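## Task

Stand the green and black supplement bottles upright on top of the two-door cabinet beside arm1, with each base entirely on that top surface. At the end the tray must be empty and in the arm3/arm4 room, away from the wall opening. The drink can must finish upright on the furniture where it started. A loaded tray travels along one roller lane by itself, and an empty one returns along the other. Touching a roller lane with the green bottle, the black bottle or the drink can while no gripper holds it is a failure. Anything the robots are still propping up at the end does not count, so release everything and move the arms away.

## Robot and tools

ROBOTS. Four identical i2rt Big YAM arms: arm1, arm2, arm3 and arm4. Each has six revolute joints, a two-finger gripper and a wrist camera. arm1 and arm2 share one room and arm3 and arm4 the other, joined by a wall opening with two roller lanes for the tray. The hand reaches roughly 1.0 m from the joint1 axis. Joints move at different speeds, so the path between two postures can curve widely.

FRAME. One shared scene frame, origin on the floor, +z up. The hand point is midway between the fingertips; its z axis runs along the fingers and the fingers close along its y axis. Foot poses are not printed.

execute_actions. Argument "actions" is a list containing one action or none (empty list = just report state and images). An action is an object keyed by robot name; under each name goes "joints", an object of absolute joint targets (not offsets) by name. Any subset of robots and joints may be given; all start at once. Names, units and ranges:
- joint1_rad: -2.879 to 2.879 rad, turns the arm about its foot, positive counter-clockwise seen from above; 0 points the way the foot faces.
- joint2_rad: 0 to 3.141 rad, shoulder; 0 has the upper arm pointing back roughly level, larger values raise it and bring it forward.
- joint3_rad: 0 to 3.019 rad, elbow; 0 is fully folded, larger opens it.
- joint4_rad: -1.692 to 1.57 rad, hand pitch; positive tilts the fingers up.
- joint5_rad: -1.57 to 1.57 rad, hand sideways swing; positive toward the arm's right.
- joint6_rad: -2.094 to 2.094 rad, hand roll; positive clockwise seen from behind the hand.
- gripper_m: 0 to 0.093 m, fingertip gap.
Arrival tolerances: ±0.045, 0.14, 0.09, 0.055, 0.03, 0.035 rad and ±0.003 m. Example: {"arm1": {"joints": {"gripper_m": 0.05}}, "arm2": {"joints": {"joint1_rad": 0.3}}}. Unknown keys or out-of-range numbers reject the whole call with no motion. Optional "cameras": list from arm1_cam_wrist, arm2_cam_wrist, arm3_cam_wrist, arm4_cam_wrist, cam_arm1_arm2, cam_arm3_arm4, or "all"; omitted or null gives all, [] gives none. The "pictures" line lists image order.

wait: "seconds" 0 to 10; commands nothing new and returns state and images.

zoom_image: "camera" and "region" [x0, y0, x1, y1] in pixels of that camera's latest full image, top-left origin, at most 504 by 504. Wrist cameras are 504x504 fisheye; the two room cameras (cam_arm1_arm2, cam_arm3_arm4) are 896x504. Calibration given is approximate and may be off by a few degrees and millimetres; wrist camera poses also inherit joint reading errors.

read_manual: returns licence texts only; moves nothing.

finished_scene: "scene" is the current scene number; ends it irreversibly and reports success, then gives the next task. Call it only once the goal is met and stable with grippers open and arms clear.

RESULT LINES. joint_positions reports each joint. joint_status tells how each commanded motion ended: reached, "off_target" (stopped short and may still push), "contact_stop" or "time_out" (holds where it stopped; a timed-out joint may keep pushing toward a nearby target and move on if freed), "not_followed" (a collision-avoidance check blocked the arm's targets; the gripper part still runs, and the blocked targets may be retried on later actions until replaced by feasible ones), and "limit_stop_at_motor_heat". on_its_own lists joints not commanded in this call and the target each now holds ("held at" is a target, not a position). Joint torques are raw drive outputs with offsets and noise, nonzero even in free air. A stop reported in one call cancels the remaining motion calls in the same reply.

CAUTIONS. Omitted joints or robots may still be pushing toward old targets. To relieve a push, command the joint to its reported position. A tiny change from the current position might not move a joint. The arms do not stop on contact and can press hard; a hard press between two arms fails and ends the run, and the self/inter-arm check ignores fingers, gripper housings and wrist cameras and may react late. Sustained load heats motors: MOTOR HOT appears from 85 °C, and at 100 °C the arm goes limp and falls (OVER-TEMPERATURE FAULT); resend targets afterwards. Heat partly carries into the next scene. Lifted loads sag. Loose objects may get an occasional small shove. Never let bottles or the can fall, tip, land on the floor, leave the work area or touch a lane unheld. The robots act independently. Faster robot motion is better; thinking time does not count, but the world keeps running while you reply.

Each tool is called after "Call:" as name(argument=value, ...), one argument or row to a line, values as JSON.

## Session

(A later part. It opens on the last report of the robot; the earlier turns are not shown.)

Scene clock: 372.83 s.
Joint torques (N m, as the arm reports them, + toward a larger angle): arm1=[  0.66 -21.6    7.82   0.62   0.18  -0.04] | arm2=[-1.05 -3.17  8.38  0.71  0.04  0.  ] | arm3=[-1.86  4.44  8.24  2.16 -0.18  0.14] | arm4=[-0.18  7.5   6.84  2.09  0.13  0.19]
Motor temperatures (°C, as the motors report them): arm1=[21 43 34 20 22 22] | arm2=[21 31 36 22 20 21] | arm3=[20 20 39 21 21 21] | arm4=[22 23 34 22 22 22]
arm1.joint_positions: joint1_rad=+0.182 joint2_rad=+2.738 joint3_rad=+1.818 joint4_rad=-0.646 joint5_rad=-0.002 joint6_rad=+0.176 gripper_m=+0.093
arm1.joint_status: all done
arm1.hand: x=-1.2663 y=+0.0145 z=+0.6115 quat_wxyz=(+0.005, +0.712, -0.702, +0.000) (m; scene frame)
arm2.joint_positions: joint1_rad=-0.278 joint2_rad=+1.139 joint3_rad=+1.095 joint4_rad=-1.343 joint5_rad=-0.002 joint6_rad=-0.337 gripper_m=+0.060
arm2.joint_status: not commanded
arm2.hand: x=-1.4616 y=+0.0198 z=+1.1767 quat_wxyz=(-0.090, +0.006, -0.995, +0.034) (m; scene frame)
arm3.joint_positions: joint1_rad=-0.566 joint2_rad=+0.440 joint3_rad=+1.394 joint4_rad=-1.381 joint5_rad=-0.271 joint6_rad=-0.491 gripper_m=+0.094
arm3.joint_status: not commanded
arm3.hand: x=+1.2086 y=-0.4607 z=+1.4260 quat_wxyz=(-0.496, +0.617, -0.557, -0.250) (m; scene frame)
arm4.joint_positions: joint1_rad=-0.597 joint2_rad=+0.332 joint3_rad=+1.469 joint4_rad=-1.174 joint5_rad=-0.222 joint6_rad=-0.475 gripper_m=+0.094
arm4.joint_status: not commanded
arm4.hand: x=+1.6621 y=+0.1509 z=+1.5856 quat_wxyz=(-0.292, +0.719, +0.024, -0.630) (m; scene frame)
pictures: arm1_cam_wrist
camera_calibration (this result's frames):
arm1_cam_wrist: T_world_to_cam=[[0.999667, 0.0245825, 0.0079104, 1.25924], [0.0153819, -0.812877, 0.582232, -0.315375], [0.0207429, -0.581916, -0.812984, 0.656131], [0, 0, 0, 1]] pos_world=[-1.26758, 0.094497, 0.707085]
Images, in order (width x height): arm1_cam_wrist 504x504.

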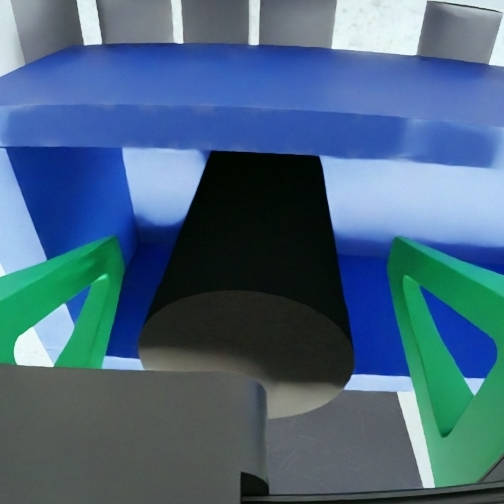

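Call:
execute_actions(
  actions=[
    {"arm1": {"joints": {"gripper_m": 0.04}}},
  ],
  cameras=["arm1_cam_wrist"],
)

Call:
execute_actions(
  actions=[
    {"arm1": {"joints": {"joint2_rad": 2.625, "joint3_rad": 1.734}}},
  ],
  cameras=["arm1_cam_wrist", "arm2_cam_wrist"],
)

Scene clock: 421.57 s.
Joint torques (N m, as the arm reports them, + toward a larger angle): arm1=[  0.94 -21.32   7.92   0.62   0.15  -0.07] | arm2=[-1.07 -3.16  8.37  0.72  0.03  0.  ] | arm3=[-1.78  4.06  8.23  1.86 -0.21  0.14] | arm4=[-0.17  7.25  6.85  2.2   0.12  0.21]
Motor temperatures (°C, as the motors report them): arm1=[21 46 33 20 22 22] | arm2=[21 29 36 22 20 21] | arm3=[20 20 40 22 21 21] | arm4=[22 24 34 22 22 22]
arm1.joint_positions: joint1_rad=+0.182 joint2_rad=+2.738 joint3_rad=+1.818 joint4_rad=-0.646 joint5_rad=-0.001 joint6_rad=+0.176 gripper_m=+0.058
arm1.joint_status: gripper_m off_target (ended at +0.058, target +0.040)
arm1.hand: x=-1.2661 y=+0.0145 z=+0.6115 quat_wxyz=(+0.004, +0.712, -0.702, +0.000) (m; scene frame)
arm2.joint_positions: joint1_rad=-0.278 joint2_rad=+1.139 joint3_rad=+1.095 joint4_rad=-1.343 joint5_rad=-0.002 joint6_rad=-0.337 gripper_m=+0.060
arm2.joint_status: not commanded
arm2.hand: x=-1.4616 y=+0.0198 z=+1.1767 quat_wxyz=(-0.090, +0.006, -0.995, +0.034) (m; scene frame)
arm3.joint_positions: joint1_rad=-0.566 joint2_rad=+0.440 joint3_rad=+1.394 joint4_rad=-1.381 joint5_rad=-0.271 joint6_rad=-0.491 gripper_m=+0.094
arm3.joint_status: not commanded
arm3.hand: x=+1.2086 y=-0.4607 z=+1.4260 quat_wxyz=(-0.496, +0.617, -0.557, -0.250) (m; scene frame)
arm4.joint_positions: joint1_rad=-0.597 joint2_rad=+0.332 joint3_rad=+1.469 joint4_rad=-1.174 joint5_rad=-0.222 joint6_rad=-0.475 gripper_m=+0.094
arm4.joint_status: not commanded
arm4.hand: x=+1.6621 y=+0.1509 z=+1.5856 quat_wxyz=(-0.292, +0.719, +0.024, -0.630) (m; scene frame)
pictures: arm1_cam_wrist
camera_calibration (this result's frames):
arm1_cam_wrist: T_world_to_cam=[[0.999666, 0.0242044, 0.00904119, 1.25836], [0.0144205, -0.813007, 0.582075, -0.316467], [0.0214393, -0.58175, -0.813085, 0.657089], [0, 0, 0, 1]] pos_world=[-1.26746, 0.0945142, 0.707099]
Images, in order (width x height): arm1_cam_wrist 504x504.

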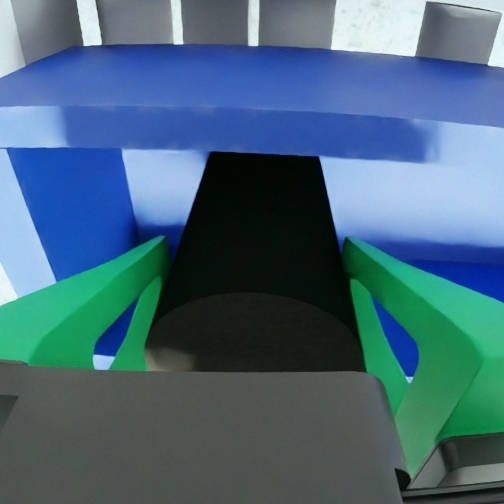

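Scene clock: 422.47 s.
Joint torques (N m, as the arm reports them, + toward a larger angle): arm1=[  1.06 -21.     6.25   0.5    0.11  -0.04] | arm2=[-1.05 -3.2   8.37  0.71  0.03  0.  ] | arm3=[-1.88  4.78  7.99  2.24 -0.18  0.14] | arm4=[-0.39  7.9   6.88  2.22  0.1   0.17]
Motor temperatures (°C, as the motors report them): arm1=[21 47 33 20 22 22] | arm2=[21 28 36 22 20 21] | arm3=[20 20 40 22 21 21] | arm4=[22 24 34 22 22 22]
arm1.joint_positions: joint1_rad=+0.182 joint2_rad=+2.634 joint3_rad=+1.732 joint4_rad=-0.644 joint5_rad=+0.000 joint6_rad=+0.176 gripper_m=+0.058
arm1.joint_status: all done
arm1.hand: x=-1.2657 y=+0.0144 z=+0.6542 quat_wxyz=(-0.002, +0.712, -0.702, -0.008) (m; scene frame)
arm2.joint_positions: joint1_rad=-0.278 joint2_rad=+1.139 joint3_rad=+1.095 joint4_rad=-1.343 joint5_rad=-0.002 joint6_rad=-0.337 gripper_m=+0.060
arm2.joint_status: not commanded
arm2.hand: x=-1.4616 y=+0.0198 z=+1.1767 quat_wxyz=(-0.090, +0.006, -0.995, +0.034) (m; scene frame)
arm3.joint_positions: joint1_rad=-0.566 joint2_rad=+0.440 joint3_rad=+1.394 joint4_rad=-1.381 joint5_rad=-0.271 joint6_rad=-0.491 gripper_m=+0.094
arm3.joint_status: not commanded
arm3.hand: x=+1.2086 y=-0.4607 z=+1.4260 quat_wxyz=(-0.496, +0.617, -0.557, -0.250) (m; scene frame)
arm4.joint_positions: joint1_rad=-0.597 joint2_rad=+0.332 joint3_rad=+1.469 joint4_rad=-1.174 joint5_rad=-0.222 joint6_rad=-0.475 gripper_m=+0.094
arm4.joint_status: not commanded
arm4.hand: x=+1.6621 y=+0.1509 z=+1.5856 quat_wxyz=(-0.292, +0.719, +0.024, -0.630) (m; scene frame)
pictures: arm1_cam_wrist, arm2_cam_wrist
camera_calibration (this result's frames):
arm1_cam_wrist: T_world_to_cam=[[0.999693, 0.0239217, 0.00644765, 1.25929], [0.0160808, -0.824485, 0.565655, -0.328476], [0.0188474, -0.565378, -0.824617, 0.695817], [0, 0, 0, 1]] pos_world=[-1.26673, 0.0924516, 0.751468]
arm2_cam_wrist: T_world_to_cam=[[0.00509712, -0.997709, 0.0674655, -0.0542581], [-0.899959, 0.0248352, 0.435267, -1.82386], [-0.435945, -0.0629348, -0.89777, 0.544385], [0, 0, 0, 1]] pos_world=[-1.4038, 0.0254231, 1.28626]
Images, in order (width x height): arm1_cam_wrist 504x504, arm2_cam_wrist 504x504.

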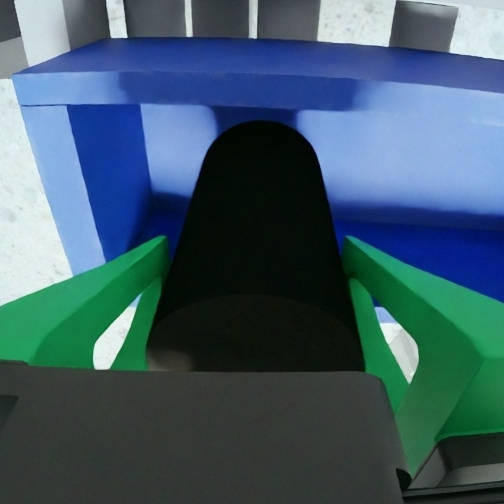

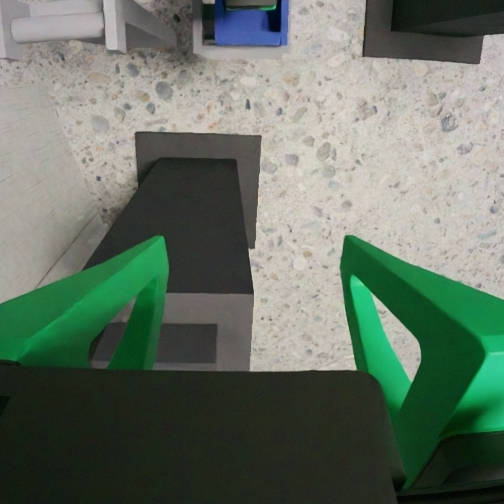

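Call:
execute_actions(
  actions=[
    {"arm1": {"joints": {"joint1_rad": -1.34, "joint2_rad": 2.262, "joint4_rad": -1.05}}, "arm2": {"joints": {"joint2_rad": 2.771, "joint3_rad": 1.88, "joint4_rad": -0.646}}},
  ],
  cameras=["arm1_cam_wrist", "arm2_cam_wrist", "cam_arm1_arm2"],
)

Scene clock: 469.77 s.
Joint torques (N m, as the arm reports them, + toward a larger angle): arm1=[  2.29 -20.48   9.1    0.18   0.07  -0.08] | arm2=[ -1.2  -18.7    6.7    0.76   0.03   0.  ] | arm3=[-0.86  5.2   8.31  2.12 -0.18  0.1 ] | arm4=[-0.4   7.52  6.82  2.2   0.06  0.2 ]
Motor temperatures (°C, as the motors report them): arm1=[21 48 32 20 22 22] | arm2=[21 28 37 22 20 21] | arm3=[20 20 40 22 21 21] | arm4=[22 24 35 22 22 22]
arm1.joint_positions: joint1_rad=-1.350 joint2_rad=+2.262 joint3_rad=+1.726 joint4_rad=-1.042 joint5_rad=+0.002 joint6_rad=+0.178 gripper_m=+0.058
arm1.joint_status: all done
arm1.hand: x=-0.5207 y=-0.4555 z=+0.8844 quat_wxyz=(+0.006, +0.026, -1.000, +0.007) (m; scene frame)
arm2.joint_positions: joint1_rad=-0.278 joint2_rad=+2.786 joint3_rad=+1.853 joint4_rad=-0.647 joint5_rad=-0.002 joint6_rad=-0.337 gripper_m=+0.060
arm2.joint_status: all done
arm2.hand: x=-1.1987 y=-0.0740 z=+0.5803 quat_wxyz=(+0.001, +0.006, -1.000, +0.003) (m; scene frame)
arm3.joint_positions: joint1_rad=-0.566 joint2_rad=+0.440 joint3_rad=+1.394 joint4_rad=-1.381 joint5_rad=-0.271 joint6_rad=-0.491 gripper_m=+0.094
arm3.joint_status: not commanded
arm3.hand: x=+1.2086 y=-0.4607 z=+1.4260 quat_wxyz=(-0.496, +0.617, -0.557, -0.250) (m; scene frame)
arm4.joint_positions: joint1_rad=-0.597 joint2_rad=+0.332 joint3_rad=+1.469 joint4_rad=-1.174 joint5_rad=-0.222 joint6_rad=-0.475 gripper_m=+0.094
arm4.joint_status: not commanded
arm4.hand: x=+1.6621 y=+0.1509 z=+1.5856 quat_wxyz=(-0.292, +0.719, +0.024, -0.630) (m; scene frame)
pictures: arm1_cam_wrist, arm2_cam_wrist, cam_arm1_arm2
camera_calibration (this result's frames):
arm1_cam_wrist: T_world_to_cam=[[0.0612063, -0.997739, 0.0277477, -0.448665], [-0.80911, -0.033318, 0.586712, -0.946018], [-0.584461, -0.0583614, -0.80932, 0.509174], [0, 0, 0, 1]] pos_world=[-0.440379, -0.449454, 0.979575]
arm2_cam_wrist: T_world_to_cam=[[0.0101299, -0.999941, 0.00404231, -0.0662988], [-0.805484, -0.00576437, 0.59259, -1.30567], [-0.592531, -0.00925888, -0.805494, -0.119565], [0, 0, 0, 1]] pos_world=[-1.12187, -0.0749283, 0.677688]
Images, in order (width x height): arm1_cam_wrist 504x504, arm2_cam_wrist 504x504, cam_arm1_arm2 896x504.

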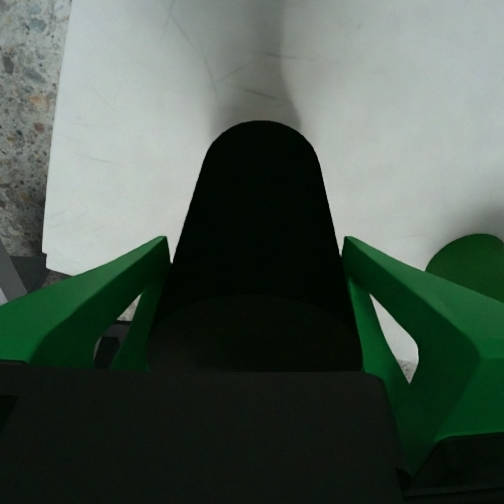

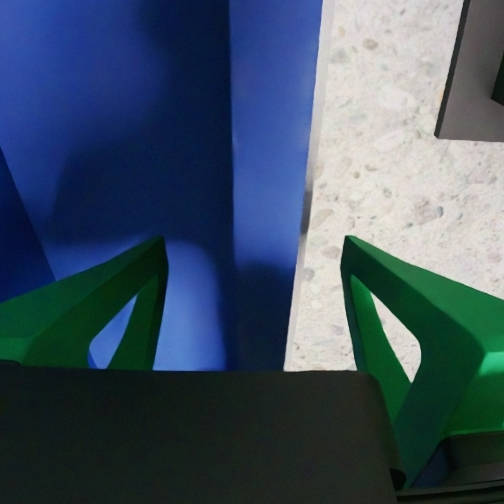

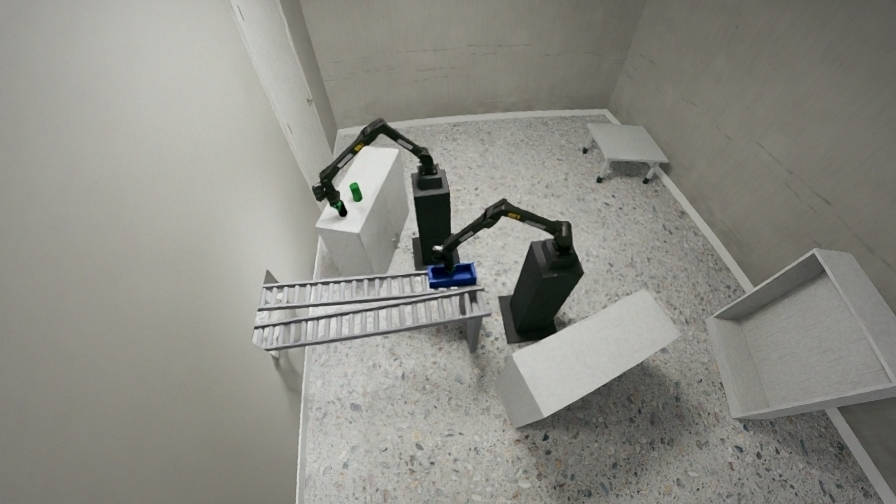

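Call:
execute_actions(
  actions=[
    {"arm1": {"joints": {"joint2_rad": 2.328, "joint4_rad": -0.97}}, "arm2": {"joints": {"gripper_m": 0.0}}},
  ],
  cameras=["arm1_cam_wrist", "arm2_cam_wrist"],
)

Scene clock: 481.63 s.
Joint torques (N m, as the arm reports them, + toward a larger angle): arm1=[  2.46 -19.64   8.89   0.68   0.13  -0.09] | arm2=[ -1.14 -18.72   6.71   0.7    0.05  -0.02] | arm3=[-2.31  4.96  8.26  2.16 -0.14  0.13] | arm4=[-0.1   7.43  7.01  2.08  0.12  0.17]
Motor temperatures (°C, as the motors report them): arm1=[21 48 33 20 22 22] | arm2=[21 33 36 22 20 21] | arm3=[20 20 40 22 21 21] | arm4=[22 24 35 22 22 22]
arm1.joint_positions: joint1_rad=-1.349 joint2_rad=+2.316 joint3_rad=+1.726 joint4_rad=-0.977 joint5_rad=+0.000 joint6_rad=+0.178 gripper_m=+0.058
arm1.joint_status: all done
arm1.hand: x=-0.5166 y=-0.4544 z=+0.8504 quat_wxyz=(+0.001, +0.026, -1.000, +0.005) (m; scene frame)
arm2.joint_positions: joint1_rad=-0.278 joint2_rad=+2.786 joint3_rad=+1.853 joint4_rad=-0.647 joint5_rad=-0.002 joint6_rad=-0.336 gripper_m=+0.011
arm2.joint_status: gripper_m off_target (ended at +0.011, target +0.000)
arm2.hand: x=-1.1987 y=-0.0739 z=+0.5803 quat_wxyz=(+0.001, +0.005, -1.000, +0.003) (m; scene frame)
arm3.joint_positions: joint1_rad=-0.566 joint2_rad=+0.440 joint3_rad=+1.394 joint4_rad=-1.381 joint5_rad=-0.271 joint6_rad=-0.491 gripper_m=+0.094
arm3.joint_status: not commanded
arm3.hand: x=+1.2086 y=-0.4607 z=+1.4260 quat_wxyz=(-0.496, +0.617, -0.557, -0.250) (m; scene frame)
arm4.joint_positions: joint1_rad=-0.597 joint2_rad=+0.332 joint3_rad=+1.469 joint4_rad=-1.174 joint5_rad=-0.222 joint6_rad=-0.475 gripper_m=+0.094
arm4.joint_status: not commanded
arm4.hand: x=+1.6621 y=+0.1509 z=+1.5856 quat_wxyz=(-0.292, +0.719, +0.024, -0.630) (m; scene frame)
pictures: arm1_cam_wrist, arm2_cam_wrist
camera_calibration (this result's frames):
arm1_cam_wrist: T_world_to_cam=[[0.0614103, -0.997811, 0.0245204, -0.443973], [-0.814734, -0.0359212, 0.578721, -0.919943], [-0.576573, -0.055517, -0.815157, 0.494449], [0, 0, 0, 1]] pos_world=[-0.437158, -0.448596, 0.94633]
arm2_cam_wrist: T_world_to_cam=[[0.00898482, -0.999953, 0.00368498, -0.067403], [-0.805566, -0.00505481, 0.592484, -1.30564], [-0.592438, -0.00829186, -0.805573, -0.119322], [0, 0, 0, 1]] pos_world=[-1.12187, -0.074989, 0.677697]
Images, in order (width x height): arm1_cam_wrist 504x504, arm2_cam_wrist 504x504.

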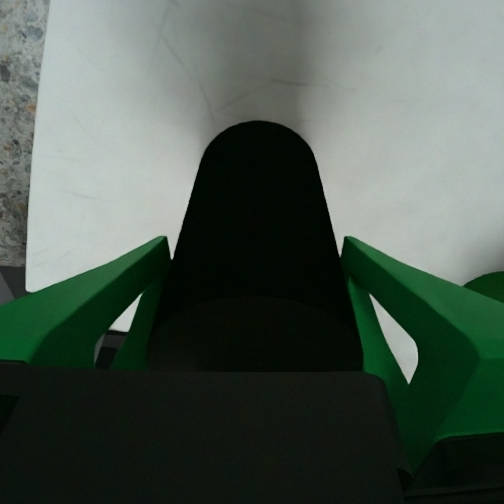

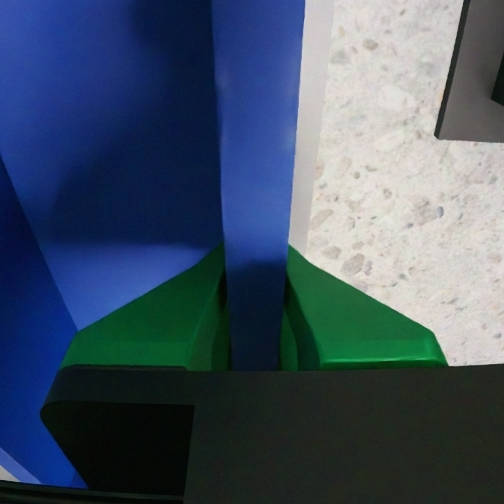

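Call:
execute_actions(
  actions=[
    {"arm1": {"joints": {"gripper_m": 0.093, "joint2_rad": 2.05}}, "arm2": {"joints": {"joint2_rad": 2.37}}},
  ],
  cameras=["arm1_cam_wrist", "arm2_cam_wrist", "cam_arm1_arm2"],
)

Scene clock: 528.30 s.
Joint torques (N m, as the arm reports them, + toward a larger angle): arm1=[  2.33 -18.29  10.84   1.09   0.13  -0.06] | arm2=[ -1.58 -20.29   8.55   1.47  -0.07   0.07] | arm3=[-1.    3.81  8.08  2.11 -0.2   0.12] | arm4=[0.44 6.81 6.79 2.18 0.07 0.18]
Motor temperatures (°C, as the motors report them): arm1=[21 48 35 20 22 22] | arm2=[21 38 35 22 20 21] | arm3=[20 20 40 22 21 21] | arm4=[22 24 35 22 22 22]
arm1.joint_positions: joint1_rad=-1.349 joint2_rad=+2.035 joint3_rad=+1.723 joint4_rad=-0.976 joint5_rad=+0.000 joint6_rad=+0.178 gripper_m=+0.093
arm1.joint_status: all done
arm1.hand: x=-0.4793 y=-0.4440 z=+1.0310 quat_wxyz=(-0.135, +0.026, -0.990, -0.023) (m; scene frame)
arm2.joint_positions: joint1_rad=-0.273 joint2_rad=+2.389 joint3_rad=+1.862 joint4_rad=-0.645 joint5_rad=+0.001 joint6_rad=-0.342 gripper_m=+0.011
arm2.joint_status: all done
arm2.hand: x=-1.0622 y=-0.1142 z=+0.8566 quat_wxyz=(-0.190, +0.011, -0.979, +0.070) (m; scene frame)
arm3.joint_positions: joint1_rad=-0.566 joint2_rad=+0.440 joint3_rad=+1.394 joint4_rad=-1.381 joint5_rad=-0.271 joint6_rad=-0.491 gripper_m=+0.094
arm3.joint_status: not commanded
arm3.hand: x=+1.2086 y=-0.4607 z=+1.4260 quat_wxyz=(-0.496, +0.617, -0.557, -0.250) (m; scene frame)
arm4.joint_positions: joint1_rad=-0.597 joint2_rad=+0.332 joint3_rad=+1.469 joint4_rad=-1.174 joint5_rad=-0.222 joint6_rad=-0.475 gripper_m=+0.094
arm4.joint_status: not commanded
arm4.hand: x=+1.6621 y=+0.1509 z=+1.5856 quat_wxyz=(-0.292, +0.719, +0.024, -0.630) (m; scene frame)
pictures: arm1_cam_wrist, arm2_cam_wrist, cam_arm1_arm2
camera_calibration (this result's frames):
arm1_cam_wrist: T_world_to_cam=[[0.0635081, -0.997736, -0.0221313, -0.39126], [-0.939567, -0.0672518, 0.335695, -0.816915], [-0.336423, -0.000525487, -0.941711, 0.933748], [0, 0, 0, 1]] pos_world=[-0.428564, -0.444822, 1.1449]
arm2_cam_wrist: T_world_to_cam=[[-0.00544454, -0.990327, 0.138649, -0.239741], [-0.969037, 0.0394522, 0.243742, -1.22938], [-0.246854, -0.133029, -0.959878, 0.668781], [0, 0, 0, 1]] pos_world=[-1.02753, -0.0999527, 0.97484]
Images, in order (width x height): arm1_cam_wrist 504x504, arm2_cam_wrist 504x504, cam_arm1_arm2 896x504.

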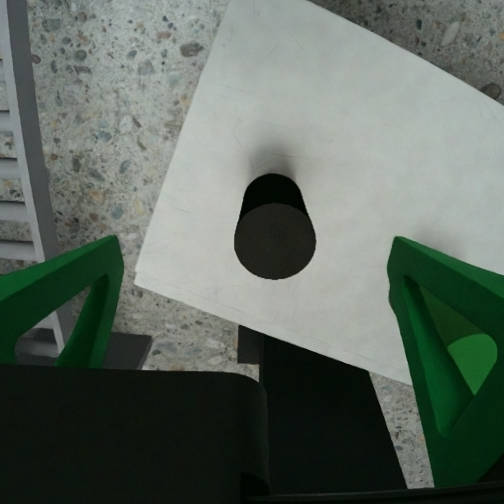

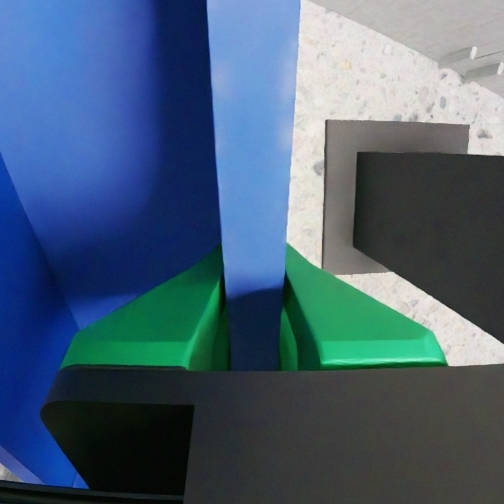

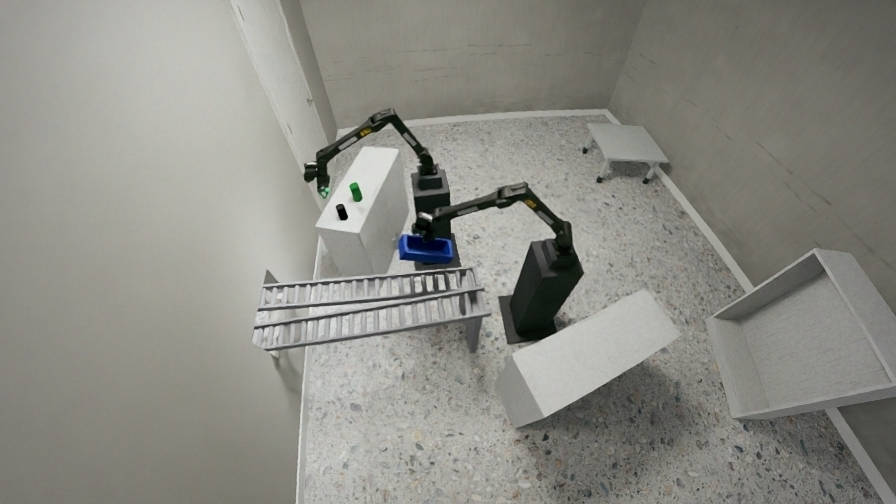

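Call:
execute_actions(
  actions=[],
)

Scene clock: 537.70 s.
Joint torques (N m, as the arm reports them, + toward a larger angle): arm1=[  2.15 -18.19  10.93   1.25   0.13  -0.09] | arm2=[ -1.61 -20.07   8.59   1.43  -0.07   0.07] | arm3=[-1.28  3.63  8.42  2.17 -0.21  0.1 ] | arm4=[0.05 7.57 6.81 2.24 0.12 0.17]
Motor temperatures (°C, as the motors report them): arm1=[21 47 36 20 22 22] | arm2=[21 40 36 22 20 21] | arm3=[20 20 40 22 21 21] | arm4=[22 24 35 22 22 22]
arm1.joint_positions: joint1_rad=-1.349 joint2_rad=+2.035 joint3_rad=+1.723 joint4_rad=-0.976 joint5_rad=+0.000 joint6_rad=+0.178 gripper_m=+0.093
arm1.joint_status: all done
arm1.hand: x=-0.4793 y=-0.4440 z=+1.0310 quat_wxyz=(-0.135, +0.026, -0.990, -0.023) (m; scene frame)
arm2.joint_positions: joint1_rad=-0.273 joint2_rad=+2.389 joint3_rad=+1.862 joint4_rad=-0.645 joint5_rad=+0.001 joint6_rad=-0.342 gripper_m=+0.011
arm2.joint_status: all done
arm2.hand: x=-1.0622 y=-0.1142 z=+0.8566 quat_wxyz=(-0.190, +0.011, -0.979, +0.070) (m; scene frame)
arm3.joint_positions: joint1_rad=-0.566 joint2_rad=+0.440 joint3_rad=+1.394 joint4_rad=-1.381 joint5_rad=-0.271 joint6_rad=-0.491 gripper_m=+0.094
arm3.joint_status: not commanded
arm3.hand: x=+1.2086 y=-0.4607 z=+1.4260 quat_wxyz=(-0.496, +0.617, -0.557, -0.250) (m; scene frame)
arm4.joint_positions: joint1_rad=-0.597 joint2_rad=+0.332 joint3_rad=+1.469 joint4_rad=-1.174 joint5_rad=-0.222 joint6_rad=-0.475 gripper_m=+0.094
arm4.joint_status: not commanded
arm4.hand: x=+1.6621 y=+0.1509 z=+1.5856 quat_wxyz=(-0.292, +0.719, +0.024, -0.630) (m; scene frame)
pictures: arm1_cam_wrist, arm2_cam_wrist, arm3_cam_wrist, arm4_cam_wrist, cam_arm1_arm2, cam_arm3_arm4
camera_calibration (this result's frames):
arm1_cam_wrist: T_world_to_cam=[[0.0635081, -0.997736, -0.0221313, -0.39126], [-0.939567, -0.0672518, 0.335695, -0.816915], [-0.336423, -0.000525487, -0.941711, 0.933748], [0, 0, 0, 1]] pos_world=[-0.428564, -0.444822, 1.1449]
arm2_cam_wrist: T_world_to_cam=[[-0.00544454, -0.990327, 0.138649, -0.239741], [-0.969037, 0.0394522, 0.243742, -1.22938], [-0.246854, -0.133029, -0.959878, 0.668781], [0, 0, 0, 1]] pos_world=[-1.02753, -0.0999527, 0.97484]
arm3_cam_wrist: T_world_to_cam=[[0.939246, -0.108671, 0.325587, -1.65133], [0.0599762, -0.882006, -0.467406, 0.189216], [0.337963, 0.458537, -0.821903, 1.09963], [0, 0, 0, 1]] pos_world=[1.16803, -0.516781, 1.52988]
arm4_cam_wrist: T_world_to_cam=[[0.343544, 0.821973, 0.454244, -1.41677], [0.698774, 0.0994269, -0.708399, -0.0503062], [-0.627449, 0.560781, -0.540216, 1.94108], [0, 0, 0, 1]] pos_world=[1.73981, 0.0810287, 1.65653]
Images, in order (width x height): arm1_cam_wrist 504x504, arm2_cam_wrist 504x504, arm3_cam_wrist 504x504, arm4_cam_wrist 504x504, cam_arm1_arm2 896x504, cam_arm3_arm4 896x504.

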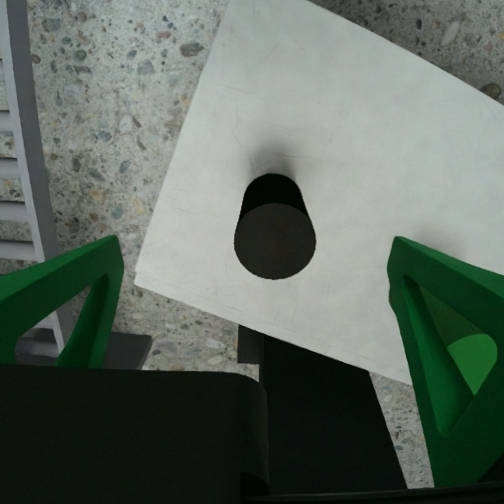

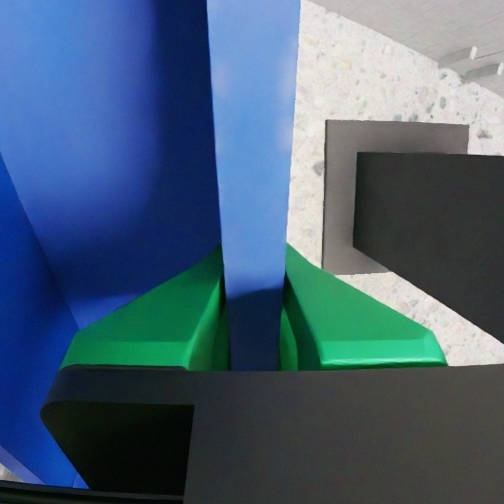

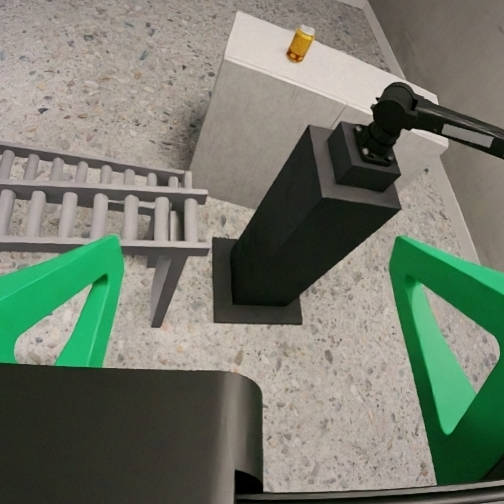

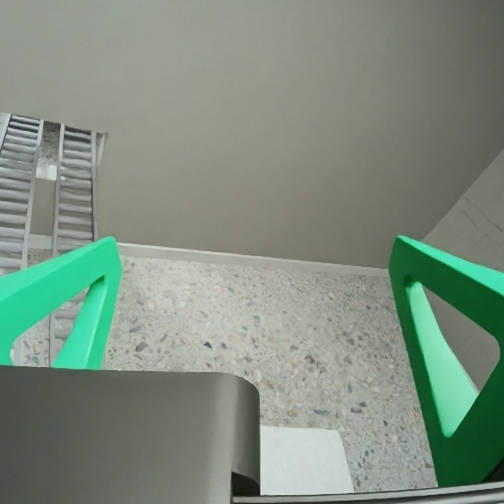

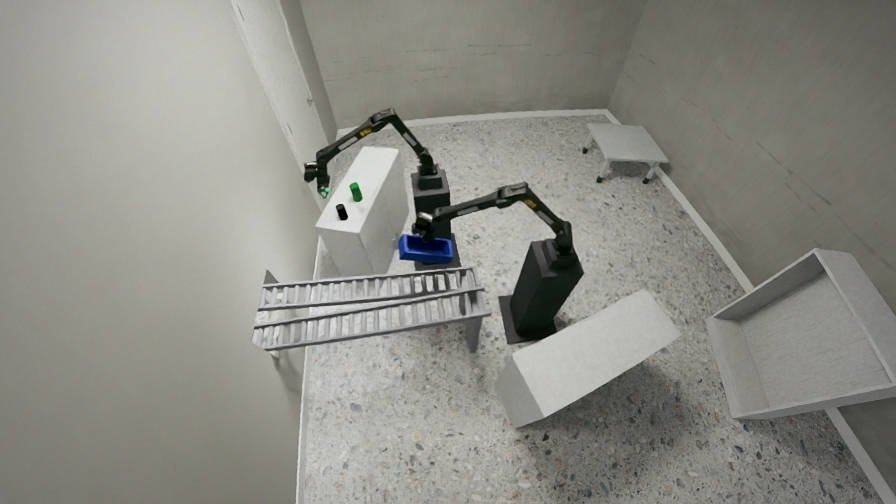

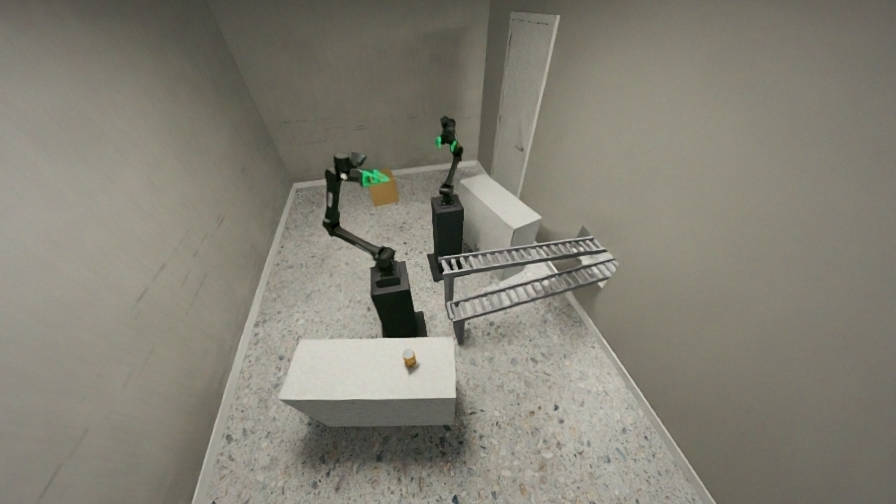

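Call:
zoom_image(
  camera="cam_arm1_arm2",
  region=[240, 140, 600, 380],
)

Region (240, 140, 600, 380) of cam_arm1_arm2's 896x504 image, scaled by 1.400, with more detail than that image has.

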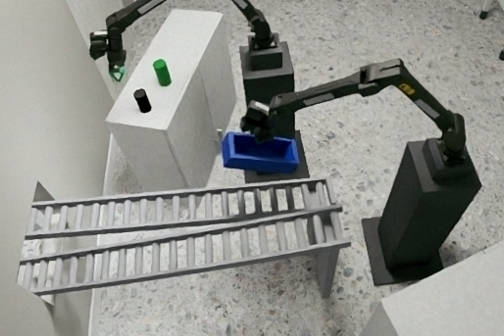

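Call:
execute_actions(
  actions=[
    {"arm2": {"joints": {"joint1_rad": 0.147, "joint2_rad": 2.39, "joint3_rad": 1.88, "joint4_rad": -1.05, "joint5_rad": -0.03, "joint6_rad": 0.11}}, "arm1": {"joints": {"joint2_rad": 1.75}}},
  ],
  cameras=["arm2_cam_wrist", "cam_arm1_arm2"],
)

Scene clock: 555.03 s.
Joint torques (N m, as the arm reports them, + toward a larger angle): arm1=[  2.59 -16.24  12.04   1.51   0.11  -0.12] | arm2=[ -1.69 -17.9    8.04   0.24  -0.25   0.17] | arm3=[-2.2   4.93  8.34  1.95 -0.26  0.09] | arm4=[-0.21  7.14  6.72  2.19  0.09  0.19]
Motor temperatures (°C, as the motors report them): arm1=[21 47 37 20 22 22] | arm2=[21 41 37 22 20 21] | arm3=[20 20 40 22 21 21] | arm4=[22 24 35 22 22 22]
arm1.joint_positions: joint1_rad=-1.349 joint2_rad=+1.743 joint3_rad=+1.721 joint4_rad=-0.976 joint5_rad=+0.000 joint6_rad=+0.178 gripper_m=+0.093
arm1.joint_status: all done
arm1.hand: x=-0.4935 y=-0.4456 z=+1.2228 quat_wxyz=(-0.274, +0.026, -0.960, -0.052) (m; scene frame)
arm2.joint_positions: joint1_rad=+0.152 joint2_rad=+2.389 joint3_rad=+1.862 joint4_rad=-1.041 joint5_rad=-0.026 joint6_rad=+0.102 gripper_m=+0.011
arm2.joint_status: all done
arm2.hand: x=-1.1214 y=+0.2032 z=+0.8339 quat_wxyz=(-0.003, +0.001, -1.000, -0.008) (m; scene frame)
arm3.joint_positions: joint1_rad=-0.566 joint2_rad=+0.440 joint3_rad=+1.394 joint4_rad=-1.381 joint5_rad=-0.271 joint6_rad=-0.491 gripper_m=+0.094
arm3.joint_status: not commanded
arm3.hand: x=+1.2086 y=-0.4607 z=+1.4260 quat_wxyz=(-0.496, +0.617, -0.557, -0.250) (m; scene frame)
arm4.joint_positions: joint1_rad=-0.597 joint2_rad=+0.332 joint3_rad=+1.469 joint4_rad=-1.174 joint5_rad=-0.222 joint6_rad=-0.475 gripper_m=+0.094
arm4.joint_status: not commanded
arm4.hand: x=+1.6621 y=+0.1509 z=+1.5856 quat_wxyz=(-0.292, +0.719, +0.024, -0.630) (m; scene frame)
pictures: arm2_cam_wrist, cam_arm1_arm2
camera_calibration (this result's frames):
arm2_cam_wrist: T_world_to_cam=[[0.000786346, -0.999849, -0.0173477, 0.216389], [-0.810298, -0.0108031, 0.585919, -1.39087], [-0.586018, 0.0135961, -0.810184, 0.139644], [0, 0, 0, 1]] pos_world=[-1.04535, 0.199432, 0.931826]
Images, in order (width x height): arm2_cam_wrist 504x504, cam_arm1_arm2 896x504.

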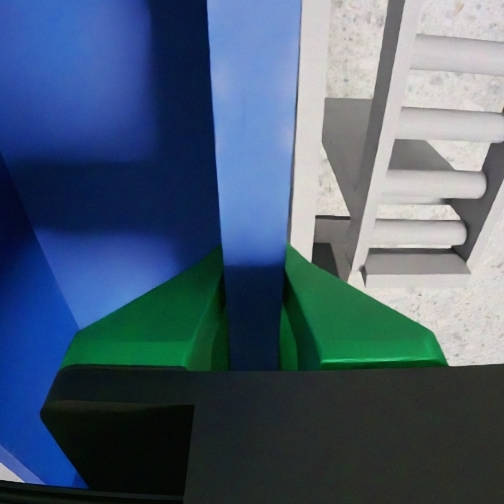

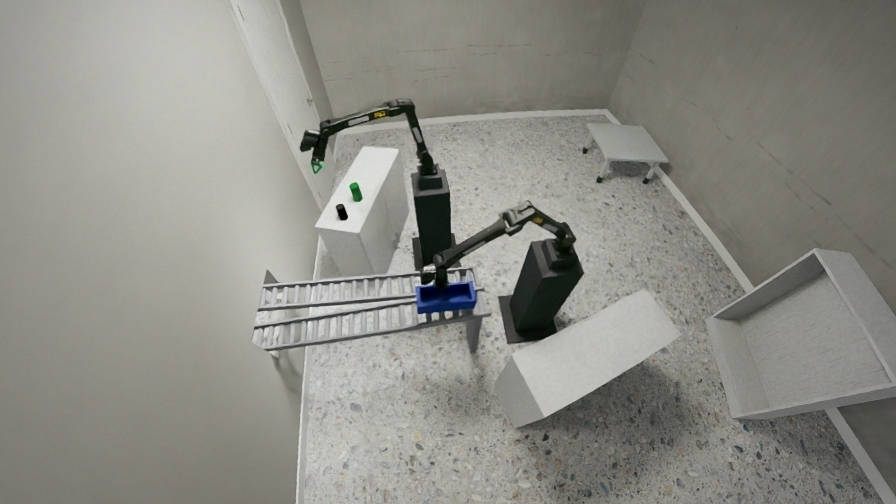

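Call:
zoom_image(
  camera="arm2_cam_wrist",
  region=[200, 0, 452, 300],
)

Call:
zoom_image(
  camera="cam_arm1_arm2",
  region=[340, 230, 540, 360],
)

Region (200, 0, 452, 300) of arm2_cam_wrist's 504x504 image, scaled by 1.680, with more detail than that image has; it fills the left 423 columns of this view, and the rest is white.

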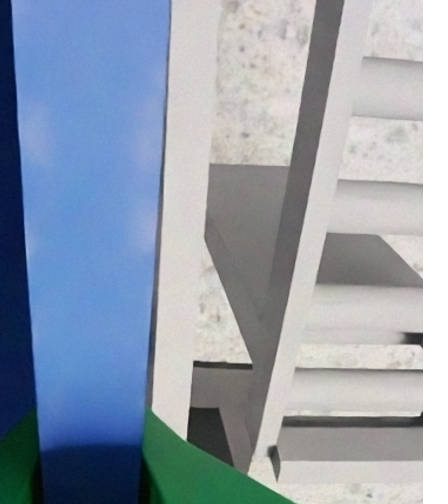

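Region (340, 230, 540, 360) of cam_arm1_arm2's 896x504 image, scaled by 2.520, with more detail than that image has; it fills the top 328 rows of this view, and the rest is white.

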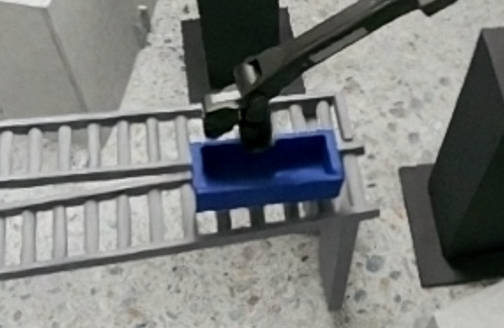

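Call:
execute_actions(
  actions=[
    {"arm2": {"joints": {"joint1_rad": 0.141, "joint2_rad": 2.522}}},
  ],
  cameras=["arm2_cam_wrist", "cam_arm1_arm2"],
)

Scene clock: 584.33 s.
Joint torques (N m, as the arm reports them, + toward a larger angle): arm1=[  2.5  -15.7   12.02   1.63   0.11  -0.09] | arm2=[ -1.8  -18.92   7.2    0.22  -0.05   0.16] | arm3=[-1.01  4.75  8.33  1.99 -0.2   0.13] | arm4=[-0.88  7.36  6.82  2.26  0.08  0.21]
Motor temperatures (°C, as the motors report them): arm1=[21 46 40 20 22 22] | arm2=[21 41 37 22 20 21] | arm3=[20 20 41 22 21 21] | arm4=[22 24 35 22 22 22]
arm1.joint_positions: joint1_rad=-1.349 joint2_rad=+1.743 joint3_rad=+1.721 joint4_rad=-0.976 joint5_rad=+0.000 joint6_rad=+0.178 gripper_m=+0.093
arm1.joint_status: not commanded
arm1.hand: x=-0.4935 y=-0.4456 z=+1.2228 quat_wxyz=(-0.274, +0.026, -0.960, -0.052) (m; scene frame)
arm2.joint_positions: joint1_rad=+0.146 joint2_rad=+2.536 joint3_rad=+1.862 joint4_rad=-1.047 joint5_rad=-0.030 joint6_rad=+0.104 gripper_m=+0.011
arm2.joint_status: all done
arm2.hand: x=-1.1623 y=+0.1950 z=+0.7411 quat_wxyz=(+0.073, -0.004, -0.997, -0.002) (m; scene frame)
arm3.joint_positions: joint1_rad=-0.566 joint2_rad=+0.440 joint3_rad=+1.394 joint4_rad=-1.381 joint5_rad=-0.271 joint6_rad=-0.491 gripper_m=+0.094
arm3.joint_status: not commanded
arm3.hand: x=+1.2086 y=-0.4607 z=+1.4260 quat_wxyz=(-0.496, +0.617, -0.557, -0.250) (m; scene frame)
arm4.joint_positions: joint1_rad=-0.597 joint2_rad=+0.332 joint3_rad=+1.469 joint4_rad=-1.174 joint5_rad=-0.222 joint6_rad=-0.475 gripper_m=+0.094
arm4.joint_status: not commanded
arm4.hand: x=+1.6621 y=+0.1509 z=+1.5856 quat_wxyz=(-0.292, +0.719, +0.024, -0.630) (m; scene frame)
pictures: arm2_cam_wrist, cam_arm1_arm2
camera_calibration (this result's frames):
arm2_cam_wrist: T_world_to_cam=[[-0.0104942, -0.999931, -0.00518652, 0.184508], [-0.711872, 0.00382829, 0.702298, -1.34441], [-0.70223, 0.0110622, -0.711864, -0.166887], [0, 0, 0, 1]] pos_world=[-1.07231, 0.191489, 0.826337]
Images, in order (width x height): arm2_cam_wrist 504x504, cam_arm1_arm2 896x504.

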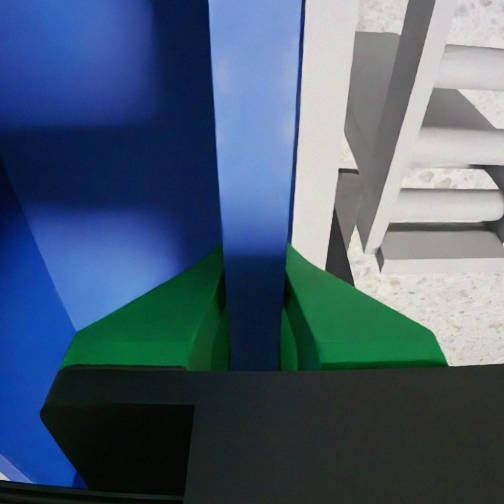

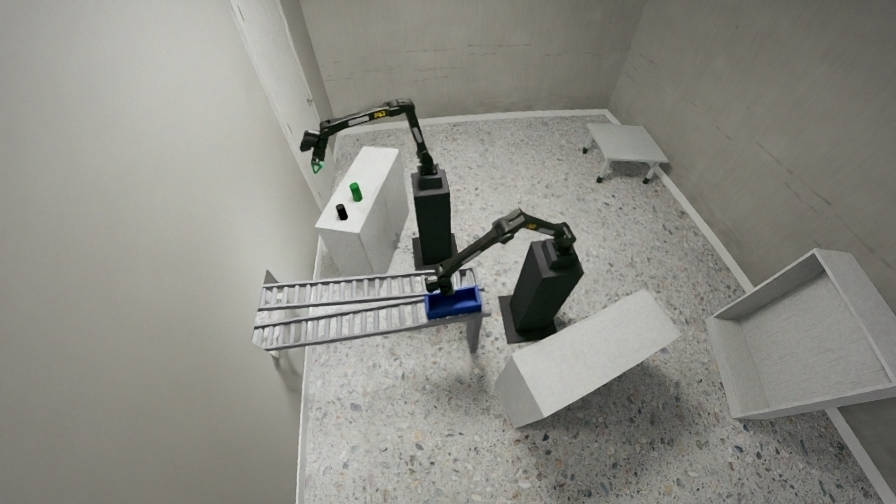

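Call:
zoom_image(
  camera="cam_arm1_arm2",
  region=[380, 250, 520, 350],
)

Call:
zoom_image(
  camera="arm2_cam_wrist",
  region=[200, 0, 452, 300],
)

Region (380, 250, 520, 350) of cam_arm1_arm2's 896x504 image, scaled by 3.600, with more detail than that image has; it fills the top 360 rows of this view, and the rest is white.

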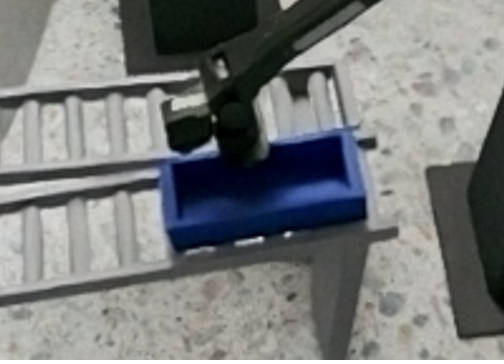

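Region (200, 0, 452, 300) of arm2_cam_wrist's 504x504 image, scaled by 1.680, with more detail than that image has; it fills the left 423 columns of this view, and the rest is white.

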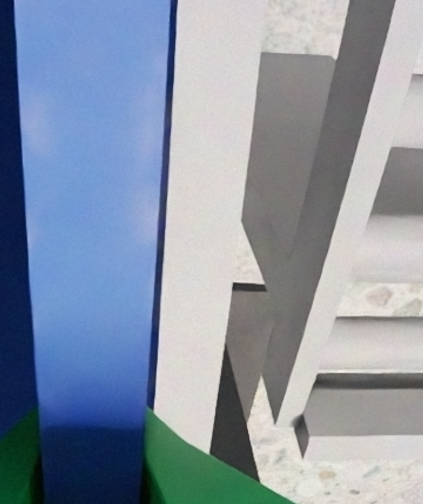

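Call:
execute_actions(
  actions=[
    {"arm2": {"joints": {"gripper_m": 0.045, "joint2_rad": 2.33}}},
  ],
  cameras=["arm2_cam_wrist", "cam_arm1_arm2"],
)

Scene clock: 607.70 s.
Joint torques (N m, as the arm reports them, + toward a larger angle): arm1=[  2.19 -15.7   12.05   1.6    0.16  -0.1 ] | arm2=[ -1.7  -16.27   8.16   0.68  -0.04   0.15] | arm3=[-0.9   4.48  8.28  2.39 -0.16  0.1 ] | arm4=[-0.41  7.41  6.77  2.12  0.08  0.15]
Motor temperatures (°C, as the motors report them): arm1=[21 45 40 20 22 22] | arm2=[21 42 36 22 20 21] | arm3=[20 20 41 22 21 21] | arm4=[22 24 35 22 22 22]
arm1.joint_positions: joint1_rad=-1.349 joint2_rad=+1.743 joint3_rad=+1.721 joint4_rad=-0.976 joint5_rad=+0.000 joint6_rad=+0.178 gripper_m=+0.093
arm1.joint_status: not commanded
arm1.hand: x=-0.4935 y=-0.4456 z=+1.2228 quat_wxyz=(-0.274, +0.026, -0.960, -0.052) (m; scene frame)
arm2.joint_positions: joint1_rad=+0.146 joint2_rad=+2.314 joint3_rad=+1.866 joint4_rad=-1.047 joint5_rad=-0.030 joint6_rad=+0.104 gripper_m=+0.045
arm2.joint_status: all done
arm2.hand: x=-1.1060 y=+0.2021 z=+0.8849 quat_wxyz=(-0.039, -0.002, -0.999, -0.014) (m; scene frame)
arm3.joint_positions: joint1_rad=-0.566 joint2_rad=+0.440 joint3_rad=+1.394 joint4_rad=-1.381 joint5_rad=-0.271 joint6_rad=-0.491 gripper_m=+0.094
arm3.joint_status: not commanded
arm3.hand: x=+1.2086 y=-0.4607 z=+1.4260 quat_wxyz=(-0.496, +0.617, -0.557, -0.250) (m; scene frame)
arm4.joint_positions: joint1_rad=-0.597 joint2_rad=+0.332 joint3_rad=+1.469 joint4_rad=-1.174 joint5_rad=-0.222 joint6_rad=-0.475 gripper_m=+0.094
arm4.joint_status: not commanded
arm4.hand: x=+1.6621 y=+0.1509 z=+1.5856 quat_wxyz=(-0.292, +0.719, +0.024, -0.630) (m; scene frame)
pictures: arm2_cam_wrist, cam_arm1_arm2
camera_calibration (this result's frames):
arm2_cam_wrist: T_world_to_cam=[[-0.00421774, -0.999568, -0.0290805, 0.220958], [-0.850259, -0.011722, 0.526233, -1.39948], [-0.526347, 0.0269454, -0.849843, 0.288374], [0, 0, 0, 1]] pos_world=[-1.0372, 0.196688, 0.987949]
Images, in order (width x height): arm2_cam_wrist 504x504, cam_arm1_arm2 896x504.

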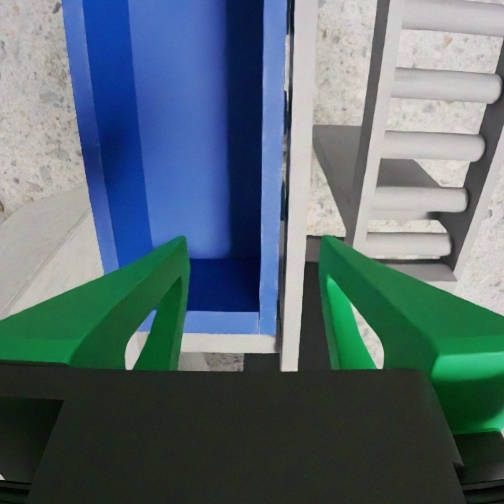

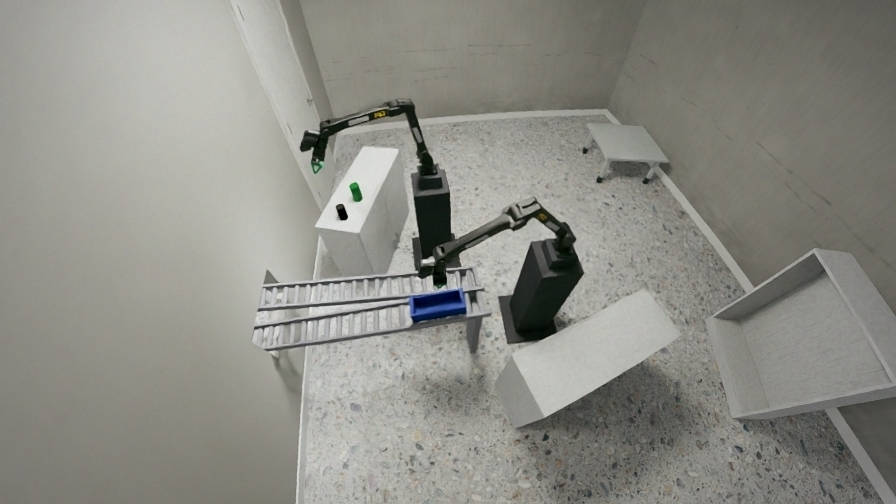

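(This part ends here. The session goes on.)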